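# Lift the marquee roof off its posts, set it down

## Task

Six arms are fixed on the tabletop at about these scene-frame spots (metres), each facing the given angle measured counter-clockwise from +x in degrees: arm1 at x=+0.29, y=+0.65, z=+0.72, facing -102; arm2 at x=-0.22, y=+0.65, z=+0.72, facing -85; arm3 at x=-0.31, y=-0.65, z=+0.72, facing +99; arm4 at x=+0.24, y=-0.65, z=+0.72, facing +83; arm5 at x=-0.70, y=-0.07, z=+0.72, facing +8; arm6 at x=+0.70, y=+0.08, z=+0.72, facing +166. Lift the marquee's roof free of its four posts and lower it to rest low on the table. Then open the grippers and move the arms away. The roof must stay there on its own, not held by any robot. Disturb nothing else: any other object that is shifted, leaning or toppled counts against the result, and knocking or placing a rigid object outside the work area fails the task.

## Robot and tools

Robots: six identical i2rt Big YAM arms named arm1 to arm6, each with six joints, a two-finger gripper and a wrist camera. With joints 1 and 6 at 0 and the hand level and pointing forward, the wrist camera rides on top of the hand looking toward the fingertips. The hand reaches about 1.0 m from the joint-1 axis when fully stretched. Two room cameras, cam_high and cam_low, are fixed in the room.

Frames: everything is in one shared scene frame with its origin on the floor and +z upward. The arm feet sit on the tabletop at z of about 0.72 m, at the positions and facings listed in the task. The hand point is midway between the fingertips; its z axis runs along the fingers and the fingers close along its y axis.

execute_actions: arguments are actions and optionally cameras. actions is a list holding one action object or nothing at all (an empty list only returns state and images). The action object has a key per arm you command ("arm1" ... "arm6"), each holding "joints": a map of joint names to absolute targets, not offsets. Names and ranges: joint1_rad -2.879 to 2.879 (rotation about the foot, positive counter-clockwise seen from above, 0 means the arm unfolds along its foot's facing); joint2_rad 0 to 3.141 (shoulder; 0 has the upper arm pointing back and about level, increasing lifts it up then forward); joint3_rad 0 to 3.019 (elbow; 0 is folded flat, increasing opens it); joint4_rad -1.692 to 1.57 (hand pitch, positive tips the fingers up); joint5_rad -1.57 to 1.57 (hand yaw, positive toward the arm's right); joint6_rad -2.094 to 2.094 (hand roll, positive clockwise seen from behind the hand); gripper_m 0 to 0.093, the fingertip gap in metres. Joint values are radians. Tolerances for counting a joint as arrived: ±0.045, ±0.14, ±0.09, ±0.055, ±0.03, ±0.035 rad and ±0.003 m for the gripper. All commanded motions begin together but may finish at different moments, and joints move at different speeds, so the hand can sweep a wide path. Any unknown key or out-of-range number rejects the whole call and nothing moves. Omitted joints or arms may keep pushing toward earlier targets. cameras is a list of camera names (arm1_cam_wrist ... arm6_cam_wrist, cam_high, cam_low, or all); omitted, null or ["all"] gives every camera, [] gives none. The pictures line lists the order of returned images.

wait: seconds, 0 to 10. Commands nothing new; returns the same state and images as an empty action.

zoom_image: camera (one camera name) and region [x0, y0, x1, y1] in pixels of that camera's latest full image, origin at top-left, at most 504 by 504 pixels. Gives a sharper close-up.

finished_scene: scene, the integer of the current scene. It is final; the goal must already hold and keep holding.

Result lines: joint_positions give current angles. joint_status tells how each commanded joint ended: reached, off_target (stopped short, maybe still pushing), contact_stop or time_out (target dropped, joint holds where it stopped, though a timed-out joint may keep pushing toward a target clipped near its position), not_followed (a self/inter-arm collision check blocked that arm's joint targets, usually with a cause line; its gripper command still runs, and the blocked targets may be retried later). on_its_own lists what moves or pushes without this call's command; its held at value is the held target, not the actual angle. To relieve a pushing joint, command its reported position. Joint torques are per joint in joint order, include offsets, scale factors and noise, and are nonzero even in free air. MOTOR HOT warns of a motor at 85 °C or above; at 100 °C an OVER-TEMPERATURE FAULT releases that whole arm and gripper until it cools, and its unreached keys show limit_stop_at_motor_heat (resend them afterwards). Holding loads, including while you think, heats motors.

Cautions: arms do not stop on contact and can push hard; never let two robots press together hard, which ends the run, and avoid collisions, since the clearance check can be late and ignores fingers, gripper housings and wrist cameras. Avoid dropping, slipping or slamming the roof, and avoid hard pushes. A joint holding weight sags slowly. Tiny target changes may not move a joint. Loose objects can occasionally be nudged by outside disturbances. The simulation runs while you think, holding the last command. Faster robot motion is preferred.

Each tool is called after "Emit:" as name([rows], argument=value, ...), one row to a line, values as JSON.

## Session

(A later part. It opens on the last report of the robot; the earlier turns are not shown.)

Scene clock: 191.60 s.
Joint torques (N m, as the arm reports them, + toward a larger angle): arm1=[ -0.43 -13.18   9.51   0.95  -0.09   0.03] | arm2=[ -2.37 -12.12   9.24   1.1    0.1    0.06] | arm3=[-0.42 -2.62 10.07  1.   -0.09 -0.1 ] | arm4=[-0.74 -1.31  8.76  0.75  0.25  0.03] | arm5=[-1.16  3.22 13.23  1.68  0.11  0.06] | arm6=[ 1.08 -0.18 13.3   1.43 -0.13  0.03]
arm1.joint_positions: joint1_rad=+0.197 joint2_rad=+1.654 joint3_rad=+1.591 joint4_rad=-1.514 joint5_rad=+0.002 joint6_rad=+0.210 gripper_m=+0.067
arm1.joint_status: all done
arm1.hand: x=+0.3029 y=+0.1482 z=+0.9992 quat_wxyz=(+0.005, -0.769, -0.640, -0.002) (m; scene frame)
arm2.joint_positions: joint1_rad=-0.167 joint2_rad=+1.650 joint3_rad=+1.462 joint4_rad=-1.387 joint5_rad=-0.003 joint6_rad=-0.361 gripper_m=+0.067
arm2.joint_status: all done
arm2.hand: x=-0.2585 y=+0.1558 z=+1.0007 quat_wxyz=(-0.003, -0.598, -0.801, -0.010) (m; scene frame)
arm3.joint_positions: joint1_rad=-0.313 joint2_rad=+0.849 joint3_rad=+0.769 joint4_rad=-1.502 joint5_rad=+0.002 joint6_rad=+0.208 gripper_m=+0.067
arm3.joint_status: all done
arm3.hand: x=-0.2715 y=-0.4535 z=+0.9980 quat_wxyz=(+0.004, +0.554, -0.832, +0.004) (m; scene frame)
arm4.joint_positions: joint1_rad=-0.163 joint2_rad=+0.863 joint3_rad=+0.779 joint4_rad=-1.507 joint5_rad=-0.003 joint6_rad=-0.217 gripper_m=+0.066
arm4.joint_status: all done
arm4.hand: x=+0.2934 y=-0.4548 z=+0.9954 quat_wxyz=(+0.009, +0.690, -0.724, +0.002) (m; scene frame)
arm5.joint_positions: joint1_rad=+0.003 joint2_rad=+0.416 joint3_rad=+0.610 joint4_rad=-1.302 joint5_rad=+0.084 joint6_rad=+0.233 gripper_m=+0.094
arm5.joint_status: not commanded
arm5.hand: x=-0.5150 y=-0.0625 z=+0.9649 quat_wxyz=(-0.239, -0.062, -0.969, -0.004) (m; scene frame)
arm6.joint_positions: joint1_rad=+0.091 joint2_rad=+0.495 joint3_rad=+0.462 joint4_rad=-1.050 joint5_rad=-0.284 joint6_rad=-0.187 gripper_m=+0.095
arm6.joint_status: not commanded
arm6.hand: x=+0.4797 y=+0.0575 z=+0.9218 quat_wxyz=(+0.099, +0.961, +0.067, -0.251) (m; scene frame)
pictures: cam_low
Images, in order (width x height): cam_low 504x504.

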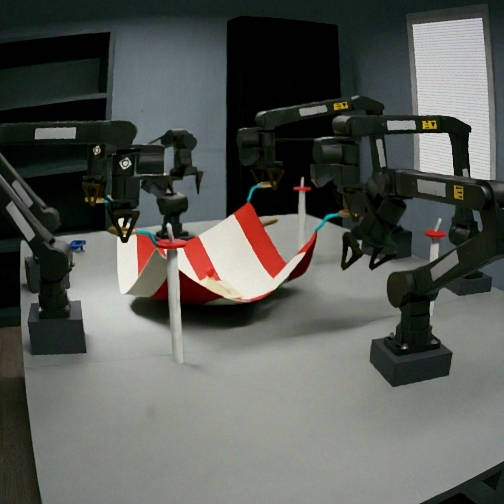

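Emit:
execute_actions([
  {"arm1":{"joints":{"joint2_rad":1.65,"joint3_rad":1.472,"joint4_rad":-1.367}},"arm2":{"joints":{"joint2_rad":1.685,"joint3_rad":1.38,"joint4_rad":-1.245}},"arm3":{"joints":{"joint2_rad":0.901,"joint3_rad":0.664,"joint4_rad":-1.322}},"arm4":{"joints":{"joint1_rad":-0.1,"joint2_rad":0.898,"joint3_rad":0.683,"joint4_rad":-1.334}}},
], cameras=["cam_low"])

Emit:
execute_actions([
  {"arm1":{"joints":{"joint2_rad":1.695,"joint3_rad":1.25,"joint4_rad":-1.102}},"arm2":{"joints":{"joint2_rad":1.76,"joint3_rad":1.19,"joint4_rad":-0.981}},"arm3":{"joints":{"joint2_rad":1.28,"joint3_rad":0.64,"joint4_rad":-0.92}},"arm4":{"joints":{"joint2_rad":1.277,"joint3_rad":0.645,"joint4_rad":-0.93}}},
], cameras=["cam_high","cam_low"])

Scene clock: 221.20 s.
Joint torques (N m, as the arm reports them, + toward a larger angle): arm1=[ -0.61 -13.71   9.4    0.89  -0.13   0.  ] | arm2=[ -2.25 -11.02   8.61   1.11   0.1    0.06] | arm3=[-0.18 -3.67  9.72  1.14 -0.09 -0.11] | arm4=[-0.01 -2.14  8.67  0.72  0.22  0.06] | arm5=[-1.48  3.35 13.26  1.58  0.1   0.03] | arm6=[ 1.09 -0.22 13.33  1.41 -0.12  0.04]
arm1.joint_positions: joint1_rad=+0.197 joint2_rad=+1.658 joint3_rad=+1.464 joint4_rad=-1.381 joint5_rad=+0.002 joint6_rad=+0.210 gripper_m=+0.067
arm1.joint_status: all done
arm1.hand: x=+0.3028 y=+0.1531 z=+0.9490 quat_wxyz=(+0.004, -0.769, -0.640, -0.002) (m; scene frame)
arm2.joint_positions: joint1_rad=-0.167 joint2_rad=+1.677 joint3_rad=+1.381 joint4_rad=-1.257 joint5_rad=-0.003 joint6_rad=-0.360 gripper_m=+0.067
arm2.joint_status: all done
arm2.hand: x=-0.2583 y=+0.1508 z=+0.9574 quat_wxyz=(-0.009, -0.599, -0.801, -0.002) (m; scene frame)
arm3.joint_positions: joint1_rad=-0.313 joint2_rad=+0.905 joint3_rad=+0.666 joint4_rad=-1.340 joint5_rad=+0.002 joint6_rad=+0.208 gripper_m=+0.067
arm3.joint_status: all done
arm3.hand: x=-0.2697 y=-0.4436 z=+0.9487 quat_wxyz=(+0.002, +0.554, -0.832, +0.003) (m; scene frame)
arm4.joint_positions: joint1_rad=-0.109 joint2_rad=+0.898 joint3_rad=+0.673 joint4_rad=-1.352 joint5_rad=-0.003 joint6_rad=-0.215 gripper_m=+0.066
arm4.joint_status: all done
arm4.hand: x=+0.2841 y=-0.4454 z=+0.9487 quat_wxyz=(+0.003, +0.709, -0.706, -0.001) (m; scene frame)
arm5.joint_positions: joint1_rad=+0.003 joint2_rad=+0.416 joint3_rad=+0.610 joint4_rad=-1.302 joint5_rad=+0.084 joint6_rad=+0.233 gripper_m=+0.094
arm5.joint_status: not commanded
arm5.hand: x=-0.5150 y=-0.0625 z=+0.9649 quat_wxyz=(-0.239, -0.062, -0.969, -0.004) (m; scene frame)
arm6.joint_positions: joint1_rad=+0.091 joint2_rad=+0.495 joint3_rad=+0.462 joint4_rad=-1.050 joint5_rad=-0.284 joint6_rad=-0.187 gripper_m=+0.095
arm6.joint_status: not commanded
arm6.hand: x=+0.4797 y=+0.0575 z=+0.9218 quat_wxyz=(+0.099, +0.961, +0.067, -0.251) (m; scene frame)
pictures: cam_low
Images, in order (width x height): cam_low 504x504.

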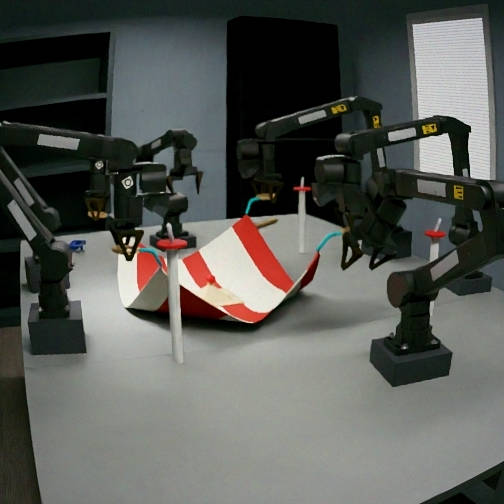

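Scene clock: 222.33 s.
Joint torques (N m, as the arm reports them, + toward a larger angle): arm1=[ -0.61 -13.19   8.93   0.89  -0.12   0.02] | arm2=[ -2.36 -11.88   8.19   1.05   0.1    0.04] | arm3=[-0.46 -8.87  7.62  1.11 -0.08 -0.09] | arm4=[-0.24 -7.04  6.35  0.84  0.24  0.06] | arm5=[-1.38  3.66 13.26  1.49  0.13  0.04] | arm6=[ 1.05 -0.2  13.31  1.41 -0.13  0.04]
arm1.joint_positions: joint1_rad=+0.197 joint2_rad=+1.710 joint3_rad=+1.238 joint4_rad=-1.116 joint5_rad=+0.002 joint6_rad=+0.210 gripper_m=+0.067
arm1.joint_status: all done
arm1.hand: x=+0.3023 y=+0.1721 z=+0.8433 quat_wxyz=(+0.010, -0.769, -0.640, -0.006) (m; scene frame)
arm2.joint_positions: joint1_rad=-0.167 joint2_rad=+1.768 joint3_rad=+1.182 joint4_rad=-0.992 joint5_rad=-0.003 joint6_rad=-0.359 gripper_m=+0.067
arm2.joint_status: all done
arm2.hand: x=-0.2553 y=+0.1717 z=+0.8467 quat_wxyz=(-0.002, -0.599, -0.801, -0.012) (m; scene frame)
arm3.joint_positions: joint1_rad=-0.313 joint2_rad=+1.284 joint3_rad=+0.649 joint4_rad=-0.938 joint5_rad=+0.002 joint6_rad=+0.208 gripper_m=+0.067
arm3.joint_status: all done
arm3.hand: x=-0.2557 y=-0.3685 z=+0.8552 quat_wxyz=(+0.000, +0.554, -0.832, +0.001) (m; scene frame)
arm4.joint_positions: joint1_rad=-0.109 joint2_rad=+1.279 joint3_rad=+0.646 joint4_rad=-0.948 joint5_rad=-0.003 joint6_rad=-0.215 gripper_m=+0.066
arm4.joint_status: all done
arm4.hand: x=+0.2993 y=-0.3732 z=+0.8518 quat_wxyz=(+0.005, +0.708, -0.706, +0.000) (m; scene frame)
arm5.joint_positions: joint1_rad=+0.003 joint2_rad=+0.416 joint3_rad=+0.610 joint4_rad=-1.302 joint5_rad=+0.084 joint6_rad=+0.233 gripper_m=+0.094
arm5.joint_status: not commanded
arm5.hand: x=-0.5150 y=-0.0625 z=+0.9649 quat_wxyz=(-0.239, -0.062, -0.969, -0.004) (m; scene frame)
arm6.joint_positions: joint1_rad=+0.091 joint2_rad=+0.495 joint3_rad=+0.462 joint4_rad=-1.050 joint5_rad=-0.284 joint6_rad=-0.187 gripper_m=+0.095
arm6.joint_status: not commanded
arm6.hand: x=+0.4797 y=+0.0575 z=+0.9218 quat_wxyz=(+0.099, +0.961, +0.067, -0.251) (m; scene frame)
pictures: cam_high, cam_low
Images, in order (width x height): cam_high 504x504, cam_low 504x504.

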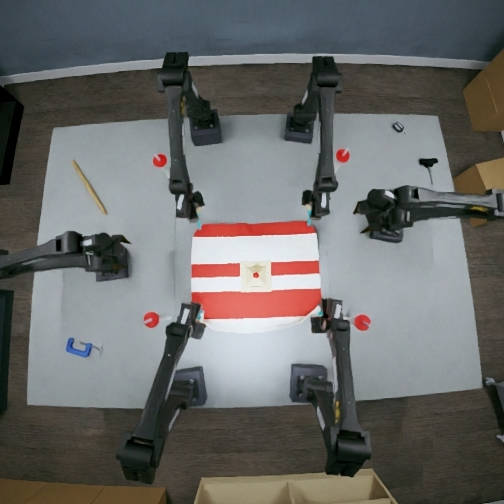

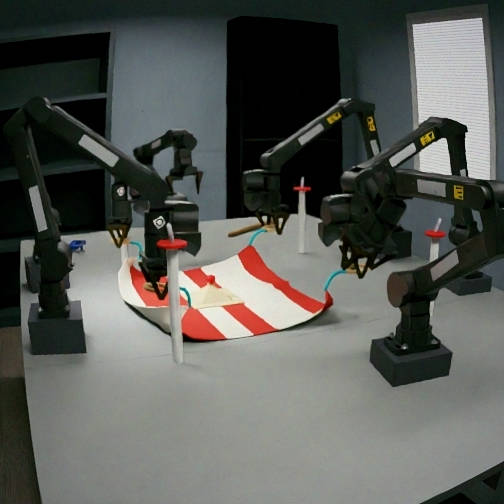

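Emit:
execute_actions([
  {"arm1":{"joints":{"joint2_rad":1.815,"joint3_rad":1.12,"joint4_rad":-0.84}},"arm2":{"joints":{"joint2_rad":1.912,"joint3_rad":1.092,"joint4_rad":-0.725}},"arm3":{"joints":{"joint1_rad":-0.17,"joint2_rad":1.392,"joint3_rad":0.328,"joint4_rad":-0.486}},"arm4":{"joints":{"joint1_rad":-0.18,"joint2_rad":1.374,"joint3_rad":0.335,"joint4_rad":-0.508}}},
], cameras=["cam_high","cam_low"])

Scene clock: 239.40 s.
Joint torques (N m, as the arm reports them, + toward a larger angle): arm1=[ -0.6  -13.26   7.74   0.99  -0.09   0.  ] | arm2=[ -2.32 -12.71   6.43   1.06   0.09   0.04] | arm3=[ 0.1  -6.98  5.24  1.14 -0.07 -0.09] | arm4=[-1.17 -4.44  4.88  0.72  0.18  0.06] | arm5=[-1.51  4.01 13.24  1.56  0.1   0.06] | arm6=[ 1.04 -0.26 13.33  1.42 -0.12  0.04]
arm1.joint_positions: joint1_rad=+0.197 joint2_rad=+1.834 joint3_rad=+1.106 joint4_rad=-0.854 joint5_rad=+0.002 joint6_rad=+0.210 gripper_m=+0.067
arm1.joint_status: all done
arm1.hand: x=+0.3020 y=+0.1821 z=+0.7454 quat_wxyz=(+0.007, -0.769, -0.640, -0.004) (m; scene frame)
arm2.joint_positions: joint1_rad=-0.167 joint2_rad=+1.925 joint3_rad=+1.087 joint4_rad=-0.736 joint5_rad=-0.003 joint6_rad=-0.359 gripper_m=+0.067
arm2.joint_status: all done
arm2.hand: x=-0.2533 y=+0.1804 z=+0.7475 quat_wxyz=(-0.003, -0.599, -0.801, -0.010) (m; scene frame)
arm3.joint_positions: joint1_rad=-0.174 joint2_rad=+1.398 joint3_rad=+0.328 joint4_rad=-0.504 joint5_rad=+0.002 joint6_rad=+0.207 gripper_m=+0.067
arm3.joint_status: all done
arm3.hand: x=-0.2993 y=-0.4441 z=+0.7492 quat_wxyz=(+0.001, +0.611, -0.791, +0.001) (m; scene frame)
arm4.joint_positions: joint1_rad=-0.173 joint2_rad=+1.376 joint3_rad=+0.327 joint4_rad=-0.527 joint5_rad=-0.002 joint6_rad=-0.214 gripper_m=+0.066
arm4.joint_status: all done
arm4.hand: x=+0.2956 y=-0.4533 z=+0.7489 quat_wxyz=(+0.002, +0.685, -0.729, -0.001) (m; scene frame)
arm5.joint_positions: joint1_rad=+0.003 joint2_rad=+0.416 joint3_rad=+0.610 joint4_rad=-1.302 joint5_rad=+0.084 joint6_rad=+0.233 gripper_m=+0.094
arm5.joint_status: not commanded
arm5.hand: x=-0.5150 y=-0.0625 z=+0.9649 quat_wxyz=(-0.239, -0.062, -0.969, -0.004) (m; scene frame)
arm6.joint_positions: joint1_rad=+0.091 joint2_rad=+0.495 joint3_rad=+0.462 joint4_rad=-1.050 joint5_rad=-0.284 joint6_rad=-0.187 gripper_m=+0.095
arm6.joint_status: not commanded
arm6.hand: x=+0.4797 y=+0.0575 z=+0.9218 quat_wxyz=(+0.099, +0.961, +0.067, -0.251) (m; scene frame)
pictures: cam_high, cam_low
Images, in order (width x height): cam_high 504x504, cam_low 504x504.

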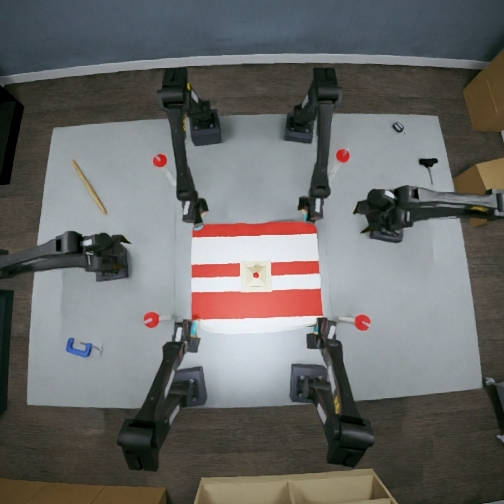

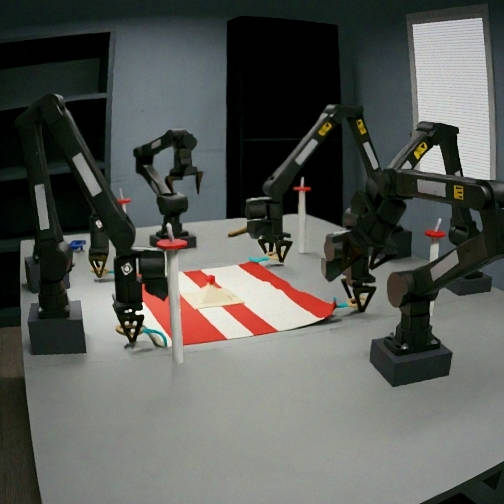

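Lower the last ~1.5 cm, then release.

Emit:
execute_actions([
  {"arm1":{"joints":{"joint2_rad":1.85,"joint4_rad":-0.805}},"arm2":{"joints":{"joint2_rad":1.95,"joint4_rad":-0.69}},"arm3":{"joints":{"joint2_rad":1.48,"joint4_rad":-0.40}},"arm4":{"joints":{"joint2_rad":1.46,"joint4_rad":-0.42}}},
], cameras=[])

Emit:
execute_actions([
  {"arm1":{"joints":{"gripper_m":0.085}},"arm2":{"joints":{"gripper_m":0.085}},"arm3":{"joints":{"gripper_m":0.085}},"arm4":{"joints":{"gripper_m":0.085}}},
], cameras=[])

Scene clock: 250.83 s.
Joint torques (N m, as the arm reports them, + toward a larger angle): arm1=[ -0.63 -12.35   7.84   1.    -0.1   -0.01] | arm2=[ -2.37 -10.5    6.55   1.21   0.09   0.04] | arm3=[ 0.2  -6.72  4.63  1.16 -0.06 -0.09] | arm4=[-1.41 -5.01  4.31  0.88  0.18  0.05] | arm5=[-1.3   3.3  13.33  1.42  0.1   0.05] | arm6=[ 1.07 -0.2  13.32  1.41 -0.13  0.04]
arm1.joint_positions: joint1_rad=+0.197 joint2_rad=+1.844 joint3_rad=+1.106 joint4_rad=-0.820 joint5_rad=+0.002 joint6_rad=+0.210 gripper_m=+0.067
arm1.joint_status: all done
arm1.hand: x=+0.3022 y=+0.1751 z=+0.7409 quat_wxyz=(-0.003, -0.769, -0.640, +0.003) (m; scene frame)
arm2.joint_positions: joint1_rad=-0.167 joint2_rad=+1.925 joint3_rad=+1.087 joint4_rad=-0.703 joint5_rad=-0.003 joint6_rad=-0.359 gripper_m=+0.067
arm2.joint_status: all done
arm2.hand: x=-0.2539 y=+0.1721 z=+0.7475 quat_wxyz=(-0.012, -0.599, -0.801, +0.004) (m; scene frame)
arm3.joint_positions: joint1_rad=-0.174 joint2_rad=+1.478 joint3_rad=+0.328 joint4_rad=-0.418 joint5_rad=+0.002 joint6_rad=+0.207 gripper_m=+0.067
arm3.joint_status: all done
arm3.hand: x=-0.2991 y=-0.4393 z=+0.7341 quat_wxyz=(-0.001, +0.611, -0.791, -0.001) (m; scene frame)
arm4.joint_positions: joint1_rad=-0.173 joint2_rad=+1.458 joint3_rad=+0.327 joint4_rad=-0.438 joint5_rad=-0.002 joint6_rad=-0.214 gripper_m=+0.066
arm4.joint_status: all done
arm4.hand: x=+0.2970 y=-0.4482 z=+0.7337 quat_wxyz=(-0.001, +0.685, -0.729, -0.003) (m; scene frame)
arm5.joint_positions: joint1_rad=+0.003 joint2_rad=+0.416 joint3_rad=+0.610 joint4_rad=-1.302 joint5_rad=+0.084 joint6_rad=+0.233 gripper_m=+0.094
arm5.joint_status: not commanded
arm5.hand: x=-0.5150 y=-0.0625 z=+0.9649 quat_wxyz=(-0.239, -0.062, -0.969, -0.004) (m; scene frame)
arm6.joint_positions: joint1_rad=+0.091 joint2_rad=+0.495 joint3_rad=+0.462 joint4_rad=-1.050 joint5_rad=-0.284 joint6_rad=-0.187 gripper_m=+0.095
arm6.joint_status: not commanded
arm6.hand: x=+0.4797 y=+0.0575 z=+0.9218 quat_wxyz=(+0.099, +0.961, +0.067, -0.251) (m; scene frame)
pictures: none
No camera images: the call's "cameras" was empty. Leave "cameras" out to get every camera's image.

Scene clock: 251.43 s.
Joint torques (N m, as the arm reports them, + toward a larger angle): arm1=[ -0.54 -12.34   7.71   0.93  -0.11   0.01] | arm2=[ -2.42 -10.55   6.54   1.2    0.09   0.04] | arm3=[ 0.24 -7.04  4.54  1.14 -0.09 -0.08] | arm4=[-1.28 -4.91  4.18  0.78  0.17  0.03] | arm5=[-1.34  3.76 13.37  1.61  0.11  0.02] | arm6=[ 1.05 -0.2  13.33  1.42 -0.12  0.03]
arm1.joint_positions: joint1_rad=+0.197 joint2_rad=+1.844 joint3_rad=+1.106 joint4_rad=-0.820 joint5_rad=+0.002 joint6_rad=+0.210 gripper_m=+0.085
arm1.joint_status: all done
arm1.hand: x=+0.3022 y=+0.1751 z=+0.7409 quat_wxyz=(-0.003, -0.769, -0.640, +0.003) (m; scene frame)
arm2.joint_positions: joint1_rad=-0.167 joint2_rad=+1.925 joint3_rad=+1.087 joint4_rad=-0.703 joint5_rad=-0.003 joint6_rad=-0.359 gripper_m=+0.085
arm2.joint_status: all done
arm2.hand: x=-0.2539 y=+0.1721 z=+0.7475 quat_wxyz=(-0.012, -0.599, -0.801, +0.004) (m; scene frame)
arm3.joint_positions: joint1_rad=-0.174 joint2_rad=+1.478 joint3_rad=+0.328 joint4_rad=-0.418 joint5_rad=+0.002 joint6_rad=+0.207 gripper_m=+0.085
arm3.joint_status: all done
arm3.hand: x=-0.2991 y=-0.4393 z=+0.7341 quat_wxyz=(-0.001, +0.611, -0.791, -0.001) (m; scene frame)
arm4.joint_positions: joint1_rad=-0.173 joint2_rad=+1.458 joint3_rad=+0.327 joint4_rad=-0.438 joint5_rad=-0.002 joint6_rad=-0.214 gripper_m=+0.085
arm4.joint_status: all done
arm4.hand: x=+0.2970 y=-0.4482 z=+0.7337 quat_wxyz=(-0.001, +0.685, -0.729, -0.003) (m; scene frame)
arm5.joint_positions: joint1_rad=+0.003 joint2_rad=+0.416 joint3_rad=+0.610 joint4_rad=-1.302 joint5_rad=+0.084 joint6_rad=+0.233 gripper_m=+0.094
arm5.joint_status: not commanded
arm5.hand: x=-0.5150 y=-0.0625 z=+0.9649 quat_wxyz=(-0.239, -0.062, -0.969, -0.004) (m; scene frame)
arm6.joint_positions: joint1_rad=+0.091 joint2_rad=+0.495 joint3_rad=+0.462 joint4_rad=-1.050 joint5_rad=-0.284 joint6_rad=-0.187 gripper_m=+0.095
arm6.joint_status: not commanded
arm6.hand: x=+0.4797 y=+0.0575 z=+0.9218 quat_wxyz=(+0.099, +0.961, +0.067, -0.251) (m; scene frame)
pictures: none
No camera images: the call's "cameras" was empty. Leave "cameras" out to get every camera's image.

Emit:
execute_actions([
  {"arm1":{"joints":{"joint2_rad":1.0,"joint4_rad":-1.5}},"arm2":{"joints":{"joint2_rad":1.0,"joint4_rad":-1.5}},"arm3":{"joints":{"joint2_rad":0.75,"joint3_rad":0.75,"joint4_rad":-1.3}},"arm4":{"joints":{"joint2_rad":0.75,"joint3_rad":0.75,"joint4_rad":-1.3}}},
], cameras=["cam_high","cam_low"])

Scene clock: 263.20 s.
Joint torques (N m, as the arm reports them, + toward a larger angle): arm1=[-0.66 -3.73 10.38  0.37 -0.11  0.02] | arm2=[-2.44 -3.19  9.83  0.56  0.1   0.05] | arm3=[ 0.13 -1.91 12.78  0.2  -0.06 -0.1 ] | arm4=[-1.08  0.15  9.51 -0.09  0.2   0.04] | arm5=[-1.32  3.61 13.24  1.54  0.07  0.04] | arm6=[ 1.09 -0.23 13.33  1.42 -0.13  0.03]
arm1.joint_positions: joint1_rad=+0.197 joint2_rad=+0.994 joint3_rad=+1.106 joint4_rad=-1.489 joint5_rad=+0.002 joint6_rad=+0.210 gripper_m=+0.085
arm1.joint_status: all done
arm1.hand: x=+0.2974 y=+0.3496 z=+1.0542 quat_wxyz=(-0.073, -0.765, -0.637, +0.059) (m; scene frame)
arm2.joint_positions: joint1_rad=-0.167 joint2_rad=+0.999 joint3_rad=+1.087 joint4_rad=-1.491 joint5_rad=-0.003 joint6_rad=-0.359 gripper_m=+0.085
arm2.joint_status: all done
arm2.hand: x=-0.2454 y=+0.3525 z=+1.0940 quat_wxyz=(-0.049, -0.597, -0.798, +0.062) (m; scene frame)
arm3.joint_positions: joint1_rad=-0.174 joint2_rad=+0.747 joint3_rad=+0.725 joint4_rad=-1.283 joint5_rad=+0.002 joint6_rad=+0.207 gripper_m=+0.085
arm3.joint_status: all done
arm3.hand: x=-0.2974 y=-0.4141 z=+1.0069 quat_wxyz=(-0.086, +0.606, -0.785, -0.101) (m; scene frame)
arm4.joint_positions: joint1_rad=-0.173 joint2_rad=+0.745 joint3_rad=+0.737 joint4_rad=-1.282 joint5_rad=-0.002 joint6_rad=-0.214 gripper_m=+0.085
arm4.joint_status: all done
arm4.hand: x=+0.3057 y=-0.4200 z=+1.0088 quat_wxyz=(-0.120, +0.678, -0.721, -0.075) (m; scene frame)
arm5.joint_positions: joint1_rad=+0.003 joint2_rad=+0.416 joint3_rad=+0.610 joint4_rad=-1.302 joint5_rad=+0.084 joint6_rad=+0.233 gripper_m=+0.094
arm5.joint_status: not commanded
arm5.hand: x=-0.5150 y=-0.0625 z=+0.9649 quat_wxyz=(-0.239, -0.062, -0.969, -0.004) (m; scene frame)
arm6.joint_positions: joint1_rad=+0.091 joint2_rad=+0.495 joint3_rad=+0.462 joint4_rad=-1.050 joint5_rad=-0.284 joint6_rad=-0.187 gripper_m=+0.095
arm6.joint_status: not commanded
arm6.hand: x=+0.4797 y=+0.0575 z=+0.9218 quat_wxyz=(+0.099, +0.961, +0.067, -0.251) (m; scene frame)
pictures: cam_high, cam_low
Images, in order (width x height): cam_high 504x504, cam_low 504x504.

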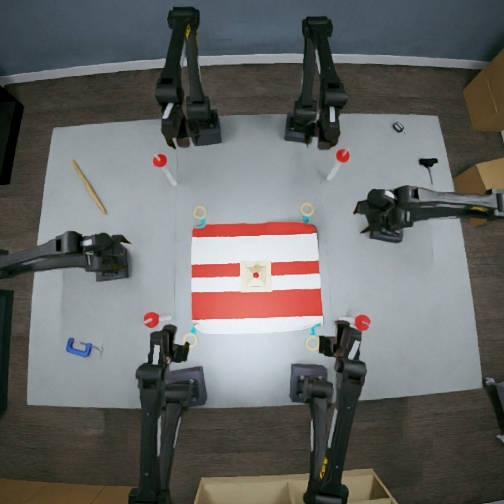

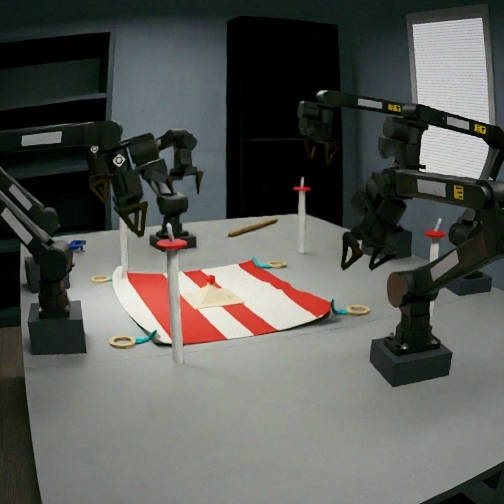

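Emit:
finished_scene(scene=2)

The scene is finished: the task was done.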